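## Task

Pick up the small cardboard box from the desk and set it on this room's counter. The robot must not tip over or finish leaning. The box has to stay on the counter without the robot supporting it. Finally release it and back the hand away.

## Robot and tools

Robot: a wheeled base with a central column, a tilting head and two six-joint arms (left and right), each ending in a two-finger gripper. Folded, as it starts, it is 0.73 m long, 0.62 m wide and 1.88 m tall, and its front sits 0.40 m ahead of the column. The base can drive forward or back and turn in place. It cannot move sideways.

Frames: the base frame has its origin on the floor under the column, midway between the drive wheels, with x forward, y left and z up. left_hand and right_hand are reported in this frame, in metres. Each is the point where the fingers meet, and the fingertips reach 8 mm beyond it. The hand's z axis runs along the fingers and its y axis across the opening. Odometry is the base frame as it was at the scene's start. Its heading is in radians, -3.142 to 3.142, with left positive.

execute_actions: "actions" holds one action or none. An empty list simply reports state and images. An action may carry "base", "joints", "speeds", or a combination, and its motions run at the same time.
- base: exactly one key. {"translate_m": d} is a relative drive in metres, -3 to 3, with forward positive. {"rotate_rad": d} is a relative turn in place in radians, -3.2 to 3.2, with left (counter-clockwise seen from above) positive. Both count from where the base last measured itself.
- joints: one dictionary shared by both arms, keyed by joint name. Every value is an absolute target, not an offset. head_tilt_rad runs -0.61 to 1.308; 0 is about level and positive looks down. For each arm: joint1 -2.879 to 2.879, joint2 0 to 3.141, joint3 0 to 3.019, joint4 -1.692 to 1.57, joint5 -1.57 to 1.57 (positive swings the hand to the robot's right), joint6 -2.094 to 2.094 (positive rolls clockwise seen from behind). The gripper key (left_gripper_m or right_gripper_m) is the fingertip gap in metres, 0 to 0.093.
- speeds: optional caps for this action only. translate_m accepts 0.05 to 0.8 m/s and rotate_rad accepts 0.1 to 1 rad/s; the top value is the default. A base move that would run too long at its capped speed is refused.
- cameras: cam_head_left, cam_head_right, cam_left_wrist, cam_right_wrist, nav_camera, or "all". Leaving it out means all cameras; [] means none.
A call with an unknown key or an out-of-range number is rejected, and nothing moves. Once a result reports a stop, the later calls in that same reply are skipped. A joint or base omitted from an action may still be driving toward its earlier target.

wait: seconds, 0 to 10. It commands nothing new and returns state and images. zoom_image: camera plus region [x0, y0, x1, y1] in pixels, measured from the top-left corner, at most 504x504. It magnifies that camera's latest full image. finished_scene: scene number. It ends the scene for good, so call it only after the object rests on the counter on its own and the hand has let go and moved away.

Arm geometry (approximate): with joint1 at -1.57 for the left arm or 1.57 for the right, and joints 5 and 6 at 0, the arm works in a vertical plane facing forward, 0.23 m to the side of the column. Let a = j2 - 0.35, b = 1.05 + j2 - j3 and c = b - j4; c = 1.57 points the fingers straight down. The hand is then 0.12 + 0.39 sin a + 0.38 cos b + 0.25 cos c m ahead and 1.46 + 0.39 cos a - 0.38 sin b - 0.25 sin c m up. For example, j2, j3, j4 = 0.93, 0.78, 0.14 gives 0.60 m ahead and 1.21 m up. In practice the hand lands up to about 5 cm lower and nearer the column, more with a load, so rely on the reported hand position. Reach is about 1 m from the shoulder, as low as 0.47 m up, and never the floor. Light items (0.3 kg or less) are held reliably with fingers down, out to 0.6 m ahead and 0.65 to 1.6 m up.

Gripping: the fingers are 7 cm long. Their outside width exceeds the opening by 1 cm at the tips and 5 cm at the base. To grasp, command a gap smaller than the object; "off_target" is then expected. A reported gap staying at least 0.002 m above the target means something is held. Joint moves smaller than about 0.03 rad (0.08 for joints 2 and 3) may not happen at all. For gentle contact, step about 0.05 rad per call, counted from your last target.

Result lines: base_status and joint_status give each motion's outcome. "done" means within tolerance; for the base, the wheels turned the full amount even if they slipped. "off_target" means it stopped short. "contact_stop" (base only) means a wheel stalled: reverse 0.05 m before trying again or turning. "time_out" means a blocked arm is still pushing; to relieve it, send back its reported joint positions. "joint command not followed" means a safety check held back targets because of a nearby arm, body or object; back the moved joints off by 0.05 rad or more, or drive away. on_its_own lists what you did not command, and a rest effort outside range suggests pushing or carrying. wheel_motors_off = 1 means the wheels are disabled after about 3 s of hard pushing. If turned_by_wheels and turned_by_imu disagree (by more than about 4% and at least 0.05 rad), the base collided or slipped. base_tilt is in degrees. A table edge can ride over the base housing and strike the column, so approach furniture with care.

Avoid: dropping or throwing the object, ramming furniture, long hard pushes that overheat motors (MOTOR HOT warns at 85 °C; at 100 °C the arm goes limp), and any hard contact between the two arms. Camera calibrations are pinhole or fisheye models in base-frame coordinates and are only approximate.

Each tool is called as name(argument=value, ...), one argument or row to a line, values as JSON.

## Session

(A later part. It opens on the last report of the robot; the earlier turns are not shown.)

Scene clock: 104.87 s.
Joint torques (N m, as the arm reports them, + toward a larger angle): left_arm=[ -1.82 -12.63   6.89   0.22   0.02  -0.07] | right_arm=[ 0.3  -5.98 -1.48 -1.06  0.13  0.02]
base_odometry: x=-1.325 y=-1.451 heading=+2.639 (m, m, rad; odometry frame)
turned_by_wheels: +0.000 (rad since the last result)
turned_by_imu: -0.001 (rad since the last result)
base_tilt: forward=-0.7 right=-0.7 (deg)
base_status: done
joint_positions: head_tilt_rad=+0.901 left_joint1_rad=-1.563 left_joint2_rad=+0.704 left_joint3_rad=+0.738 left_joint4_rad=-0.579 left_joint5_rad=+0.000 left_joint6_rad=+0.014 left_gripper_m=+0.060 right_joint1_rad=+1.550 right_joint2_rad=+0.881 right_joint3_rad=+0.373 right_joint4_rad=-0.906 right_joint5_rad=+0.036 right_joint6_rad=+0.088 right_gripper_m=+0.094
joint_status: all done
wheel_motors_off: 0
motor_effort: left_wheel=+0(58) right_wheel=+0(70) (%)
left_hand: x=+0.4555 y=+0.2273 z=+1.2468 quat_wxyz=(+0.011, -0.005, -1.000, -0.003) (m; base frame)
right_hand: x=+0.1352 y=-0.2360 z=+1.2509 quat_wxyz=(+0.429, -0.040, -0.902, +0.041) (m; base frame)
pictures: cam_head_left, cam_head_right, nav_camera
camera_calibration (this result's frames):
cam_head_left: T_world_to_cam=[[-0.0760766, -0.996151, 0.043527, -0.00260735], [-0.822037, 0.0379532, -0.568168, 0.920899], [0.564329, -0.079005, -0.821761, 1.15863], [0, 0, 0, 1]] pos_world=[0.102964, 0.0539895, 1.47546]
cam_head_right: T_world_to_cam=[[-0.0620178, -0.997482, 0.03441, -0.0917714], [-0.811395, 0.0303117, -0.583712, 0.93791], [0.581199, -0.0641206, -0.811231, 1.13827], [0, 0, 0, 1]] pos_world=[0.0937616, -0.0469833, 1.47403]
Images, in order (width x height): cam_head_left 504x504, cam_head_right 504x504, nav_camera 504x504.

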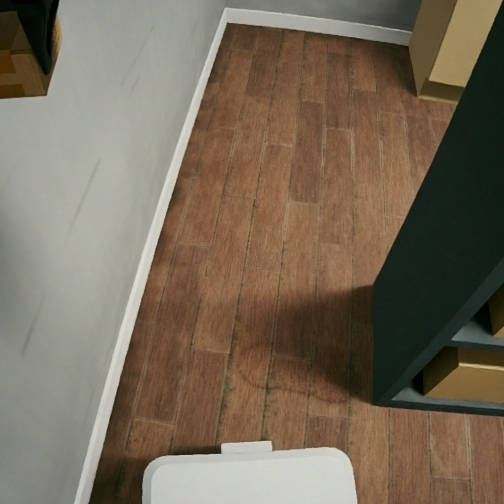

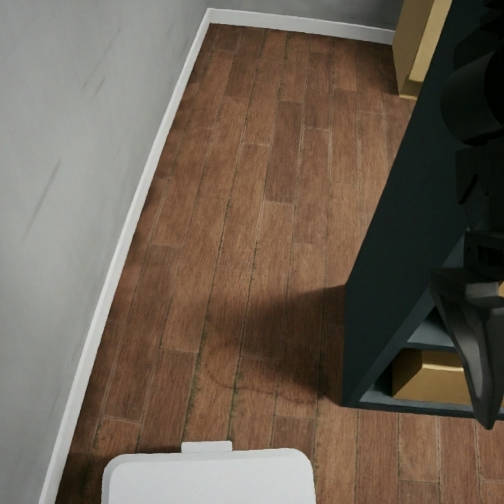

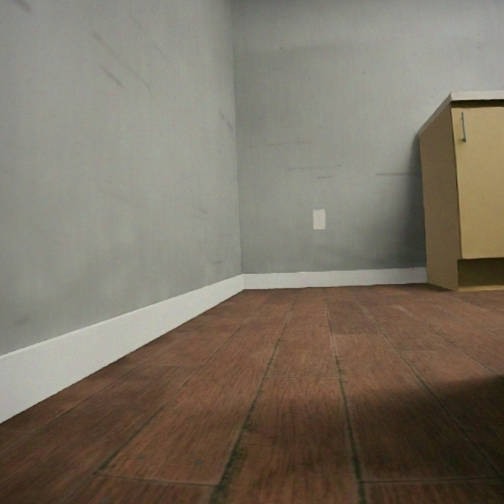

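execute_actions(
  actions=[
    {"base":{"translate_m":0.22}},
  ],
  cameras=[],
)

execute_actions(
  actions=[
    {"base":{"rotate_rad":-0.155}},
  ],
  cameras=["cam_head_left","nav_camera"],
)

execute_actions(
  actions=[
    {"base":{"translate_m":0.4},"speeds":{"translate_m":0.3}},
  ],
  cameras=["cam_head_left","cam_head_right","nav_camera"],
)

Scene clock: 107.77 s.
Joint torques (N m, as the arm reports them, + toward a larger angle): left_arm=[ -1.85 -12.62   6.81   0.15   0.02  -0.07] | right_arm=[ 0.35 -5.97 -1.57 -1.15  0.13  0.03]
base_odometry: x=-1.518 y=-1.344 heading=+2.639 (m, m, rad; odometry frame)
turned_by_wheels: +0.000 (rad since the last result)
turned_by_imu: -0.001 (rad since the last result)
base_tilt: forward=-0.8 right=-0.6 (deg)
base_status: done
joint_positions: head_tilt_rad=+0.902 left_joint1_rad=-1.563 left_joint2_rad=+0.705 left_joint3_rad=+0.740 left_joint4_rad=-0.579 left_joint5_rad=+0.000 left_joint6_rad=+0.014 left_gripper_m=+0.060 right_joint1_rad=+1.550 right_joint2_rad=+0.881 right_joint3_rad=+0.374 right_joint4_rad=-0.906 right_joint5_rad=+0.036 right_joint6_rad=+0.088 right_gripper_m=+0.094
joint_status: not commanded
wheel_motors_off: 0
motor_effort: left_wheel=+0(38) right_wheel=+0(34) (%)
left_hand: x=+0.4564 y=+0.2273 z=+1.2468 quat_wxyz=(+0.010, -0.005, -1.000, -0.003) (m; base frame)
right_hand: x=+0.1356 y=-0.2360 z=+1.2507 quat_wxyz=(+0.429, -0.040, -0.902, +0.041) (m; base frame)
pictures: none
No camera images: the call's "cameras" was empty. Leave "cameras" out to get every camera's image.

Scene clock: 108.93 s.
Joint torques (N m, as the arm reports them, + toward a larger angle): left_arm=[ -2.02 -12.44   6.84   0.23   0.01  -0.06] | right_arm=[ 0.33 -5.92 -1.57 -1.17  0.13  0.03]
base_odometry: x=-1.518 y=-1.344 heading=+2.485 (m, m, rad; odometry frame)
turned_by_wheels: -0.154 (rad since the last result)
turned_by_imu: -0.147 (rad since the last result)
base_tilt: forward=-0.8 right=-0.7 (deg)
base_status: done
joint_positions: head_tilt_rad=+0.902 left_joint1_rad=-1.563 left_joint2_rad=+0.705 left_joint3_rad=+0.740 left_joint4_rad=-0.579 left_joint5_rad=+0.000 left_joint6_rad=+0.014 left_gripper_m=+0.060 right_joint1_rad=+1.550 right_joint2_rad=+0.881 right_joint3_rad=+0.374 right_joint4_rad=-0.906 right_joint5_rad=+0.036 right_joint6_rad=+0.088 right_gripper_m=+0.094
joint_status: not commanded
wheel_motors_off: 0
motor_effort: left_wheel=+0(50) right_wheel=-1(55) (%)
left_hand: x=+0.4564 y=+0.2273 z=+1.2468 quat_wxyz=(+0.010, -0.005, -1.000, -0.003) (m; base frame)
right_hand: x=+0.1356 y=-0.2360 z=+1.2507 quat_wxyz=(+0.429, -0.040, -0.902, +0.041) (m; base frame)
pictures: cam_head_left, nav_camera
camera_calibration (this result's frames):
cam_head_left: T_world_to_cam=[[-0.0760655, -0.996151, 0.0435463, -0.00263766], [-0.822182, 0.0379532, -0.567959, 0.920585], [0.56412, -0.079005, -0.821904, 1.15886], [0, 0, 0, 1]] pos_world=[0.102948, 0.0539895, 1.47544]
Images, in order (width x height): cam_head_left 504x504, nav_camera 504x504.

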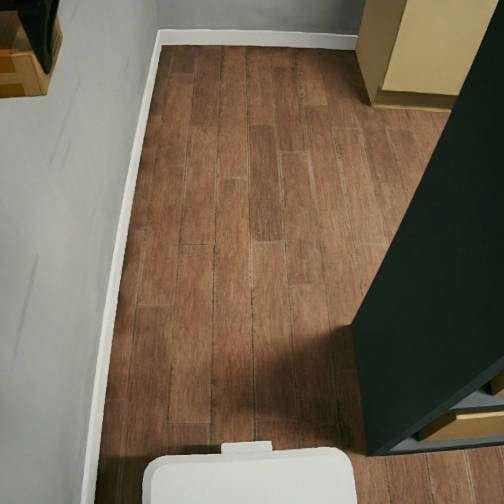

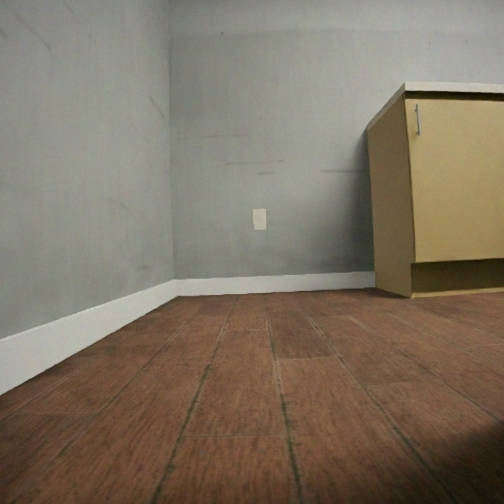

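Scene clock: 111.57 s.
Joint torques (N m, as the arm reports them, + toward a larger angle): left_arm=[ -1.73 -12.77   6.9    0.14   0.    -0.06] | right_arm=[ 0.34 -6.02 -1.34 -1.14  0.13  0.02]
base_odometry: x=-1.835 y=-1.100 heading=+2.484 (m, m, rad; odometry frame)
turned_by_wheels: -0.001 (rad since the last result)
turned_by_imu: -0.002 (rad since the last result)
base_tilt: forward=-0.8 right=-0.7 (deg)
base_status: done
joint_positions: head_tilt_rad=+0.902 left_joint1_rad=-1.563 left_joint2_rad=+0.705 left_joint3_rad=+0.740 left_joint4_rad=-0.579 left_joint5_rad=+0.000 left_joint6_rad=+0.014 left_gripper_m=+0.060 right_joint1_rad=+1.550 right_joint2_rad=+0.881 right_joint3_rad=+0.371 right_joint4_rad=-0.906 right_joint5_rad=+0.036 right_joint6_rad=+0.088 right_gripper_m=+0.094
joint_status: not commanded
wheel_motors_off: 0
motor_effort: left_wheel=-1(48) right_wheel=+2(76) (%)
left_hand: x=+0.4564 y=+0.2273 z=+1.2468 quat_wxyz=(+0.010, -0.005, -1.000, -0.003) (m; base frame)
right_hand: x=+0.1340 y=-0.2359 z=+1.2513 quat_wxyz=(+0.430, -0.040, -0.901, +0.041) (m; base frame)
pictures: cam_head_left, cam_head_right, nav_camera
camera_calibration (this result's frames):
cam_head_left: T_world_to_cam=[[-0.0760627, -0.996151, 0.0435512, -0.00264541], [-0.822218, 0.0379532, -0.567905, 0.920504], [0.564067, -0.079005, -0.821941, 1.15892], [0, 0, 0, 1]] pos_world=[0.102944, 0.0539895, 1.47544]
cam_head_right: T_world_to_cam=[[-0.0620068, -0.997482, 0.0344298, -0.0918024], [-0.811581, 0.0303117, -0.583453, 0.93752], [0.58094, -0.0641206, -0.811417, 1.13857], [0, 0, 0, 1]] pos_world=[0.0937405, -0.0469833, 1.47401]
Images, in order (width x height): cam_head_left 504x504, cam_head_right 504x504, nav_camera 504x504.

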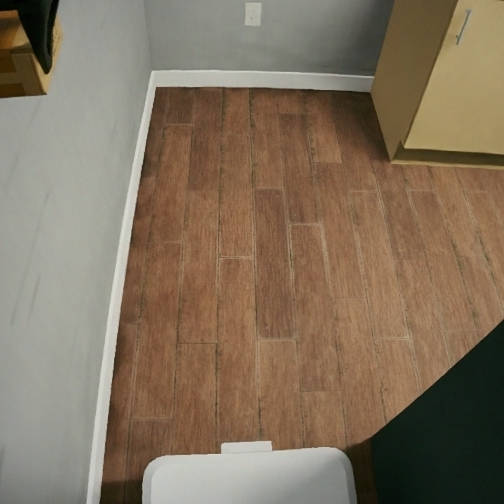

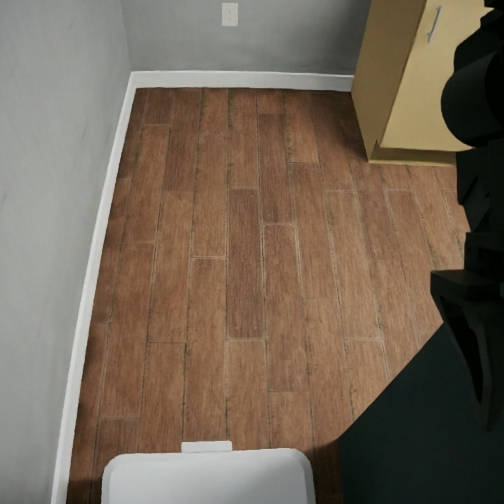

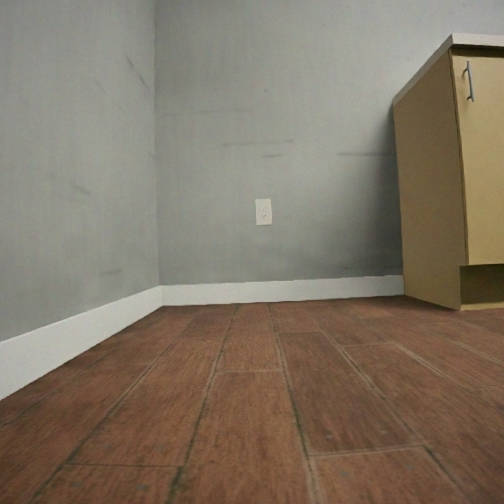

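execute_actions(
  actions=[
    {"base":{"translate_m":0.45}},
  ],
  cameras=[],
)

execute_actions(
  actions=[
    {"base":{"rotate_rad":-0.25}},
  ],
  cameras=[],
)

execute_actions(
  actions=[
    {"base":{"translate_m":0.35}},
  ],
  cameras=[],
)

execute_actions(
  actions=[
    {"base":{"rotate_rad":-0.66},"joints":{"head_tilt_rad":0.7,"left_joint2_rad":1.6,"left_joint3_rad":1.75,"left_joint4_rad":-0.67}},
  ],
  cameras=["cam_head_left","cam_head_right","nav_camera"],
)

Scene clock: 115.97 s.
Joint torques (N m, as the arm reports them, + toward a larger angle): left_arm=[ -1.6  -12.59   6.58   0.25   0.    -0.06] | right_arm=[ 0.31 -6.11 -1.45 -1.14  0.13  0.03]
base_odometry: x=-2.191 y=-0.825 heading=+2.483 (m, m, rad; odometry frame)
turned_by_wheels: -0.001 (rad since the last result)
turned_by_imu: -0.002 (rad since the last result)
base_tilt: forward=-0.7 right=-0.6 (deg)
base_status: done
joint_positions: head_tilt_rad=+0.902 left_joint1_rad=-1.563 left_joint2_rad=+0.705 left_joint3_rad=+0.741 left_joint4_rad=-0.578 left_joint5_rad=+0.000 left_joint6_rad=+0.014 left_gripper_m=+0.060 right_joint1_rad=+1.550 right_joint2_rad=+0.881 right_joint3_rad=+0.372 right_joint4_rad=-0.906 right_joint5_rad=+0.036 right_joint6_rad=+0.088 right_gripper_m=+0.094
joint_status: not commanded
wheel_motors_off: 0
motor_effort: left_wheel=-1(43) right_wheel=+1(41) (%)
left_hand: x=+0.4574 y=+0.2273 z=+1.2469 quat_wxyz=(+0.009, -0.005, -1.000, -0.003) (m; base frame)
right_hand: x=+0.1345 y=-0.2360 z=+1.2511 quat_wxyz=(+0.430, -0.040, -0.901, +0.041) (m; base frame)
pictures: none
No camera images: the call's "cameras" was empty. Leave "cameras" out to get every camera's image.

Scene clock: 117.40 s.
Joint torques (N m, as the arm reports them, + toward a larger angle): left_arm=[ -1.81 -12.66   6.73   0.11   0.    -0.07] | right_arm=[ 0.33 -6.09 -1.48 -1.16  0.13  0.03]
base_odometry: x=-2.191 y=-0.825 heading=+2.234 (m, m, rad; odometry frame)
turned_by_wheels: -0.249 (rad since the last result)
turned_by_imu: -0.240 (rad since the last result)
base_tilt: forward=-0.8 right=-0.6 (deg)
base_status: done
joint_positions: head_tilt_rad=+0.902 left_joint1_rad=-1.563 left_joint2_rad=+0.705 left_joint3_rad=+0.741 left_joint4_rad=-0.578 left_joint5_rad=+0.000 left_joint6_rad=+0.014 left_gripper_m=+0.060 right_joint1_rad=+1.550 right_joint2_rad=+0.881 right_joint3_rad=+0.372 right_joint4_rad=-0.906 right_joint5_rad=+0.036 right_joint6_rad=+0.088 right_gripper_m=+0.094
joint_status: not commanded
wheel_motors_off: 0
motor_effort: left_wheel=+0(49) right_wheel=-3(56) (%)
left_hand: x=+0.4574 y=+0.2273 z=+1.2469 quat_wxyz=(+0.009, -0.005, -1.000, -0.003) (m; base frame)
right_hand: x=+0.1345 y=-0.2360 z=+1.2511 quat_wxyz=(+0.430, -0.040, -0.901, +0.041) (m; base frame)
pictures: none
No camera images: the call's "cameras" was empty. Leave "cameras" out to get every camera's image.

Scene clock: 119.73 s.
Joint torques (N m, as the arm reports them, + toward a larger angle): left_arm=[ -1.93 -12.97   6.55   0.19   0.01  -0.06] | right_arm=[ 0.34 -5.99 -1.41 -1.17  0.13  0.03]
base_odometry: x=-2.406 y=-0.549 heading=+2.233 (m, m, rad; odometry frame)
turned_by_wheels: -0.001 (rad since the last result)
turned_by_imu: -0.002 (rad since the last result)
base_tilt: forward=-0.8 right=-0.6 (deg)
base_status: done
joint_positions: head_tilt_rad=+0.902 left_joint1_rad=-1.563 left_joint2_rad=+0.706 left_joint3_rad=+0.743 left_joint4_rad=-0.578 left_joint5_rad=+0.000 left_joint6_rad=+0.014 left_gripper_m=+0.060 right_joint1_rad=+1.550 right_joint2_rad=+0.882 right_joint3_rad=+0.372 right_joint4_rad=-0.906 right_joint5_rad=+0.036 right_joint6_rad=+0.088 right_gripper_m=+0.094
joint_status: not commanded
wheel_motors_off: 0
motor_effort: left_wheel=-2(53) right_wheel=+2(69) (%)
left_hand: x=+0.4580 y=+0.2273 z=+1.2469 quat_wxyz=(+0.009, -0.005, -1.000, -0.003) (m; base frame)
right_hand: x=+0.1344 y=-0.2360 z=+1.2511 quat_wxyz=(+0.430, -0.040, -0.901, +0.041) (m; base frame)
pictures: none
No camera images: the call's "cameras" was empty. Leave "cameras" out to get every camera's image.

Scene clock: 121.87 s.
Joint torques (N m, as the arm reports them, + toward a larger angle): left_arm=[ -1.47 -25.28   8.87  -0.49   0.02  -0.07] | right_arm=[ 0.36 -6.1  -1.45 -1.13  0.13  0.03]
base_odometry: x=-2.406 y=-0.549 heading=+1.574 (m, m, rad; odometry frame)
turned_by_wheels: -0.659 (rad since the last result)
turned_by_imu: -0.642 (rad since the last result)
base_tilt: forward=-0.7 right=-0.6 (deg)
base_status: done
joint_positions: head_tilt_rad=+0.717 left_joint1_rad=-1.566 left_joint2_rad=+1.618 left_joint3_rad=+1.721 left_joint4_rad=-0.664 left_joint5_rad=+0.000 left_joint6_rad=+0.014 left_gripper_m=+0.060 right_joint1_rad=+1.550 right_joint2_rad=+0.882 right_joint3_rad=+0.372 right_joint4_rad=-0.906 right_joint5_rad=+0.036 right_joint6_rad=+0.088 right_gripper_m=+0.094
joint_status: all done
wheel_motors_off: 0
motor_effort: left_wheel=+4(50) right_wheel=-4(57) (%)
left_hand: x=+0.7065 y=+0.2281 z=+1.0145 quat_wxyz=(+0.018, -0.006, -1.000, -0.002) (m; base frame)
right_hand: x=+0.1344 y=-0.2360 z=+1.2511 quat_wxyz=(+0.430, -0.040, -0.901, +0.041) (m; base frame)
pictures: cam_head_left, cam_head_right, nav_camera
camera_calibration (this result's frames):
cam_head_left: T_world_to_cam=[[-0.0827805, -0.996151, 0.0288034, 0.0204022], [-0.703611, 0.0379532, -0.709571, 1.13274], [0.705747, -0.079005, -0.704045, 0.97028], [0, 0, 0, 1]] pos_world=[0.113924, 0.0539895, 1.48629]
cam_head_right: T_world_to_cam=[[-0.0672856, -0.997482, 0.0224256, -0.073052], [-0.690292, 0.0303117, -0.722895, 1.1462], [0.720395, -0.0641206, -0.690594, 0.945529], [0, 0, 0, 1]] pos_world=[0.105141, -0.0469833, 1.48319]
Images, in order (width x height): cam_head_left 504x504, cam_head_right 504x504, nav_camera 504x504.

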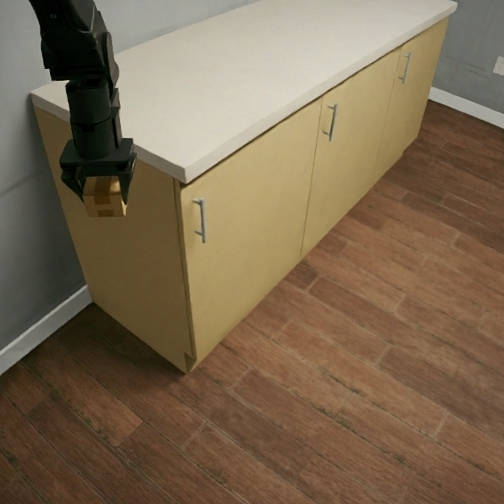

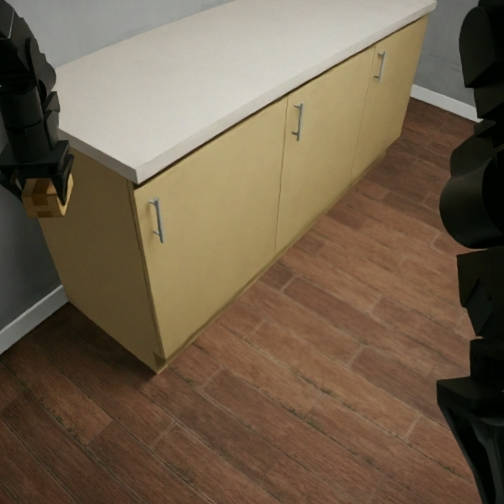

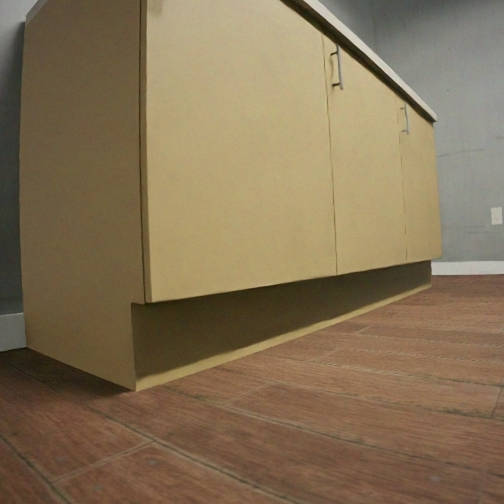

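execute_actions(
  actions=[
    {"base":{"translate_m":0.48}},
  ],
  cameras=[],
)

execute_actions(
  actions=[
    {"base":{"rotate_rad":-0.1},"joints":{"left_joint2_rad":1.74,"left_joint3_rad":1.88,"left_joint4_rad":-0.66,"head_tilt_rad":0.85}},
  ],
  cameras=["cam_head_left","cam_head_right"],
)

Scene clock: 125.37 s.
Joint torques (N m, as the arm reports them, + toward a larger angle): left_arm=[ -1.81 -25.02   8.69  -0.43   0.01  -0.06] | right_arm=[ 0.38 -6.   -1.51 -1.16  0.13  0.03]
base_odometry: x=-2.408 y=-0.069 heading=+1.574 (m, m, rad; odometry frame)
turned_by_wheels: -0.001 (rad since the last result)
turned_by_imu: -0.002 (rad since the last result)
base_tilt: forward=-0.8 right=-0.7 (deg)
base_status: done
joint_positions: head_tilt_rad=+0.716 left_joint1_rad=-1.566 left_joint2_rad=+1.616 left_joint3_rad=+1.724 left_joint4_rad=-0.664 left_joint5_rad=+0.000 left_joint6_rad=+0.014 left_gripper_m=+0.060 right_joint1_rad=+1.550 right_joint2_rad=+0.882 right_joint3_rad=+0.373 right_joint4_rad=-0.906 right_joint5_rad=+0.036 right_joint6_rad=+0.088 right_gripper_m=+0.094
joint_status: not commanded
wheel_motors_off: 0
motor_effort: left_wheel=-1(62) right_wheel=+0(70) (%)
left_hand: x=+0.7091 y=+0.2281 z=+1.0161 quat_wxyz=(+0.016, -0.006, -1.000, -0.002) (m; base frame)
right_hand: x=+0.1348 y=-0.2360 z=+1.2509 quat_wxyz=(+0.430, -0.040, -0.901, +0.041) (m; base frame)
pictures: none
No camera images: the call's "cameras" was empty. Leave "cameras" out to get every camera's image.

Scene clock: 126.47 s.
Joint torques (N m, as the arm reports them, + toward a larger angle): left_arm=[ -1.22 -25.12   8.36  -0.09   0.03  -0.05] | right_arm=[ 0.34 -6.19 -1.5  -1.14  0.13  0.03]
base_odometry: x=-2.408 y=-0.068 heading=+1.475 (m, m, rad; odometry frame)
turned_by_wheels: -0.098 (rad since the last result)
turned_by_imu: -0.094 (rad since the last result)
base_tilt: forward=-0.8 right=-0.6 (deg)
base_status: done
joint_positions: head_tilt_rad=+0.851 left_joint1_rad=-1.570 left_joint2_rad=+1.745 left_joint3_rad=+1.858 left_joint4_rad=-0.664 left_joint5_rad=+0.000 left_joint6_rad=+0.014 left_gripper_m=+0.060 right_joint1_rad=+1.550 right_joint2_rad=+0.882 right_joint3_rad=+0.373 right_joint4_rad=-0.906 right_joint5_rad=+0.036 right_joint6_rad=+0.088 right_gripper_m=+0.094
joint_status: all done
wheel_motors_off: 0
motor_effort: left_wheel=+1(51) right_wheel=-1(53) (%)
left_hand: x=+0.7234 y=+0.2250 z=+0.9692 quat_wxyz=(+0.013, -0.007, -1.000, +0.000) (m; base frame)
right_hand: x=+0.1348 y=-0.2360 z=+1.2509 quat_wxyz=(+0.430, -0.040, -0.901, +0.041) (m; base frame)
pictures: cam_head_left, cam_head_right
camera_calibration (this result's frames):
cam_head_left: T_world_to_cam=[[-0.0781685, -0.996151, 0.0396476, 0.00347148], [-0.792436, 0.0379532, -0.608773, 0.981951], [0.604925, -0.079005, -0.792353, 1.11132], [0, 0, 0, 1]] pos_world=[0.106142, 0.0539895, 1.4782]
cam_head_right: T_world_to_cam=[[-0.0636691, -0.997482, 0.0312489, -0.0868207], [-0.781026, 0.0303117, -0.623763, 0.998069], [0.621245, -0.0641206, -0.780989, 1.08969], [0, 0, 0, 1]] pos_world=[0.0970227, -0.0469833, 1.47631]
Images, in order (width x height): cam_head_left 504x504, cam_head_right 504x504.

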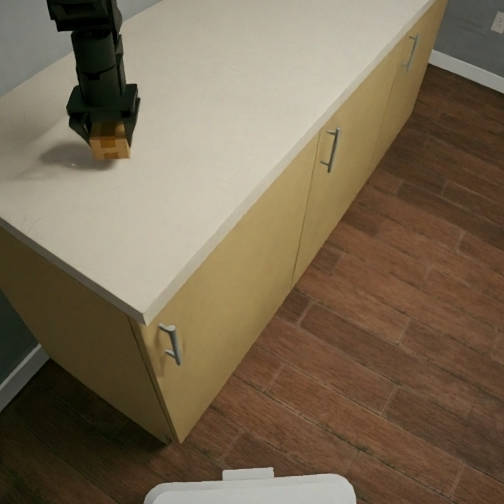

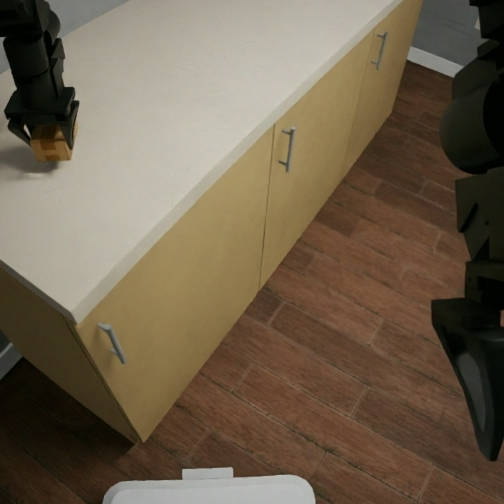

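execute_actions(
  actions=[
    {"joints":{"left_joint2_rad":1.79,"left_joint4_rad":-0.62}},
  ],
  cameras=[],
)

execute_actions(
  actions=[
    {"joints":{"left_joint2_rad":1.84}},
  ],
  cameras=["cam_head_left"],
)

Scene clock: 127.77 s.
Joint torques (N m, as the arm reports them, + toward a larger angle): left_arm=[ -1.47 -24.17   8.04   0.26   0.03  -0.06] | right_arm=[ 0.35 -6.08 -1.51 -1.16  0.13  0.03]
base_odometry: x=-2.408 y=-0.068 heading=+1.475 (m, m, rad; odometry frame)
turned_by_wheels: +0.000 (rad since the last result)
turned_by_imu: +0.000 (rad since the last result)
base_tilt: forward=-0.7 right=-0.6 (deg)
base_status: not commanded
joint_positions: head_tilt_rad=+0.851 left_joint1_rad=-1.570 left_joint2_rad=+1.790 left_joint3_rad=+1.858 left_joint4_rad=-0.633 left_joint5_rad=+0.000 left_joint6_rad=+0.014 left_gripper_m=+0.060 right_joint1_rad=+1.550 right_joint2_rad=+0.882 right_joint3_rad=+0.373 right_joint4_rad=-0.906 right_joint5_rad=+0.036 right_joint6_rad=+0.088 right_gripper_m=+0.094
joint_status: all done
wheel_motors_off: 0
motor_effort: left_wheel=+2(2) right_wheel=-2(2) (%)
left_hand: x=+0.7083 y=+0.2250 z=+0.9420 quat_wxyz=(+0.021, -0.007, -1.000, +0.000) (m; base frame)
right_hand: x=+0.1348 y=-0.2360 z=+1.2509 quat_wxyz=(+0.430, -0.040, -0.901, +0.041) (m; base frame)
pictures: none
No camera images: the call's "cameras" was empty. Leave "cameras" out to get every camera's image.

Scene clock: 128.40 s.
Joint torques (N m, as the arm reports them, + toward a larger angle): left_arm=[ -0.99 -20.7    7.59   0.29  -0.03  -0.04] | right_arm=[ 0.38 -6.12 -1.52 -1.18  0.13  0.03]
base_odometry: x=-2.408 y=-0.068 heading=+1.475 (m, m, rad; odometry frame)
turned_by_wheels: +0.000 (rad since the last result)
turned_by_imu: +0.000 (rad since the last result)
base_tilt: forward=-0.7 right=-0.6 (deg)
base_status: not commanded
joint_positions: head_tilt_rad=+0.851 left_joint1_rad=-1.570 left_joint2_rad=+1.801 left_joint3_rad=+1.862 left_joint4_rad=-0.633 left_joint5_rad=+0.001 left_joint6_rad=+0.013 left_gripper_m=+0.060 right_joint1_rad=+1.550 right_joint2_rad=+0.882 right_joint3_rad=+0.373 right_joint4_rad=-0.906 right_joint5_rad=+0.036 right_joint6_rad=+0.088 right_gripper_m=+0.094
joint_status: all done
wheel_motors_off: 0
motor_effort: left_wheel=+4(3) right_wheel=-4(5) (%)
left_hand: x=+0.7049 y=+0.2247 z=+0.9366 quat_wxyz=(+0.024, -0.006, -1.000, +0.001) (m; base frame)
right_hand: x=+0.1348 y=-0.2360 z=+1.2509 quat_wxyz=(+0.430, -0.040, -0.901, +0.041) (m; base frame)
pictures: cam_head_left
camera_calibration (this result's frames):
cam_head_left: T_world_to_cam=[[-0.078165, -0.996151, 0.0396545, 0.0034607], [-0.79249, 0.0379532, -0.608703, 0.981846], [0.604855, -0.079005, -0.792407, 1.1114], [0, 0, 0, 1]] pos_world=[0.106136, 0.0539895, 1.4782]
Images, in order (width x height): cam_head_left 504x504.

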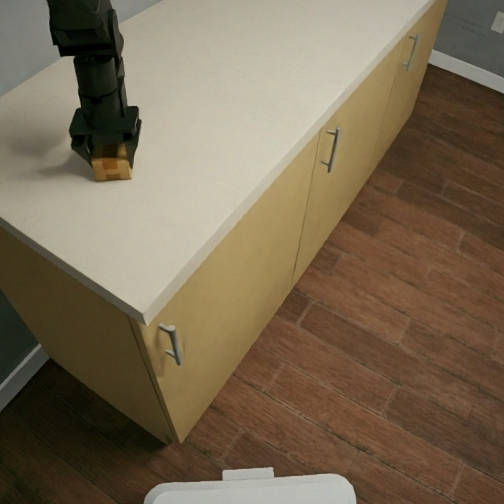

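execute_actions(
  actions=[
    {"joints":{"left_joint2_rad":1.8,"left_gripper_m":0.093}},
  ],
  cameras=[],
)

execute_actions(
  actions=[
    {"joints":{"left_joint2_rad":1.55,"left_joint3_rad":1.75}},
  ],
  cameras=[],
)

execute_actions(
  actions=[
    {"base":{"translate_m":-0.25},"joints":{"left_joint2_rad":0.7,"left_joint3_rad":0.75,"left_joint4_rad":-0.57}},
  ],
  cameras=["cam_head_left"],
)

finished_scene(
  scene=1,
)

Scene clock: 130.30 s.
Joint torques (N m, as the arm reports them, + toward a larger angle): left_arm=[ -1.36 -24.07   7.57   0.26  -0.04  -0.05] | right_arm=[ 0.34 -6.12 -1.49 -1.15  0.13  0.02]
base_odometry: x=-2.408 y=-0.068 heading=+1.475 (m, m, rad; odometry frame)
turned_by_wheels: +0.000 (rad since the last result)
turned_by_imu: -0.001 (rad since the last result)
base_tilt: forward=-0.7 right=-0.6 (deg)
base_status: not commanded
joint_positions: head_tilt_rad=+0.851 left_joint1_rad=-1.570 left_joint2_rad=+1.800 left_joint3_rad=+1.862 left_joint4_rad=-0.633 left_joint5_rad=+0.001 left_joint6_rad=+0.013 left_gripper_m=+0.093 right_joint1_rad=+1.550 right_joint2_rad=+0.882 right_joint3_rad=+0.373 right_joint4_rad=-0.906 right_joint5_rad=+0.036 right_joint6_rad=+0.088 right_gripper_m=+0.094
joint_status: all done
wheel_motors_off: 0
motor_effort: left_wheel=+4(3) right_wheel=-4(4) (%)
left_hand: x=+0.7055 y=+0.2247 z=+0.9372 quat_wxyz=(+0.024, -0.006, -1.000, +0.001) (m; base frame)
right_hand: x=+0.1348 y=-0.2360 z=+1.2509 quat_wxyz=(+0.430, -0.040, -0.901, +0.041) (m; base frame)
pictures: none
No camera images: the call's "cameras" was empty. Leave "cameras" out to get every camera's image.

Scene clock: 131.67 s.
Joint torques (N m, as the arm reports them, + toward a larger angle): left_arm=[ -1.37 -23.46   8.31   0.56  -0.05  -0.04] | right_arm=[ 0.35 -5.92 -1.52 -1.16  0.13  0.03]
base_odometry: x=-2.408 y=-0.068 heading=+1.475 (m, m, rad; odometry frame)
turned_by_wheels: +0.000 (rad since the last result)
turned_by_imu: +0.000 (rad since the last result)
base_tilt: forward=-0.8 right=-0.6 (deg)
base_status: not commanded
joint_positions: head_tilt_rad=+0.851 left_joint1_rad=-1.570 left_joint2_rad=+1.539 left_joint3_rad=+1.740 left_joint4_rad=-0.633 left_joint5_rad=+0.001 left_joint6_rad=+0.013 left_gripper_m=+0.093 right_joint1_rad=+1.550 right_joint2_rad=+0.882 right_joint3_rad=+0.373 right_joint4_rad=-0.906 right_joint5_rad=+0.036 right_joint6_rad=+0.088 right_gripper_m=+0.094
joint_status: all done
wheel_motors_off: 0
motor_effort: left_wheel=+3(3) right_wheel=-4(4) (%)
left_hand: x=+0.7571 y=+0.2247 z=+1.0673 quat_wxyz=(-0.046, -0.006, -0.999, +0.000) (m; base frame)
right_hand: x=+0.1348 y=-0.2360 z=+1.2509 quat_wxyz=(+0.430, -0.040, -0.901, +0.041) (m; base frame)
pictures: none
No camera images: the call's "cameras" was empty. Leave "cameras" out to get every camera's image.

Scene clock: 133.63 s.
Joint torques (N m, as the arm reports them, + toward a larger angle): left_arm=[ -1.34 -12.13   7.31   0.26  -0.02  -0.04] | right_arm=[ 0.31 -6.   -1.3  -1.17  0.13  0.02]
base_odometry: x=-2.432 y=-0.317 heading=+1.473 (m, m, rad; odometry frame)
turned_by_wheels: -0.002 (rad since the last result)
turned_by_imu: -0.002 (rad since the last result)
base_tilt: forward=-0.8 right=-0.6 (deg)
base_status: done
joint_positions: head_tilt_rad=+0.852 left_joint1_rad=-1.570 left_joint2_rad=+0.693 left_joint3_rad=+0.734 left_joint4_rad=-0.580 left_joint5_rad=+0.001 left_joint6_rad=+0.013 left_gripper_m=+0.093 right_joint1_rad=+1.550 right_joint2_rad=+0.882 right_joint3_rad=+0.370 right_joint4_rad=-0.906 right_joint5_rad=+0.036 right_joint6_rad=+0.088 right_gripper_m=+0.094
joint_status: all done
wheel_motors_off: 0
motor_effort: left_wheel=-2(73) right_wheel=+1(79) (%)
left_hand: x=+0.4550 y=+0.2245 z=+1.2495 quat_wxyz=(+0.008, -0.006, -1.000, +0.000) (m; base frame)
right_hand: x=+0.1332 y=-0.2359 z=+1.2515 quat_wxyz=(+0.431, -0.040, -0.901, +0.041) (m; base frame)
pictures: cam_head_left
camera_calibration (this result's frames):
cam_head_left: T_world_to_cam=[[-0.0781264, -0.996151, 0.0397304, 0.00334185], [-0.793081, 0.0379532, -0.607933, 0.980689], [0.604085, -0.079005, -0.792994, 1.11234], [0, 0, 0, 1]] pos_world=[0.106076, 0.0539895, 1.47814]
Images, in order (width x height): cam_head_left 504x504.

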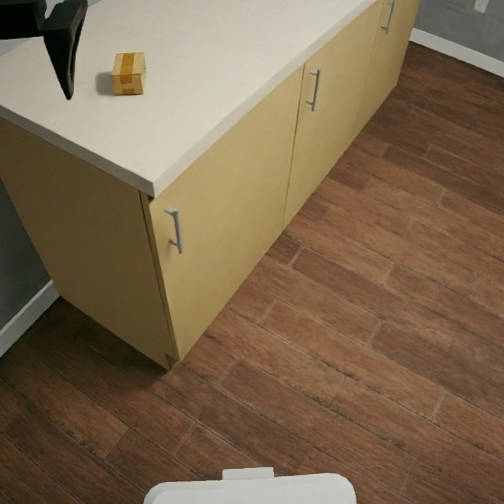

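The scene is finished: the task was done.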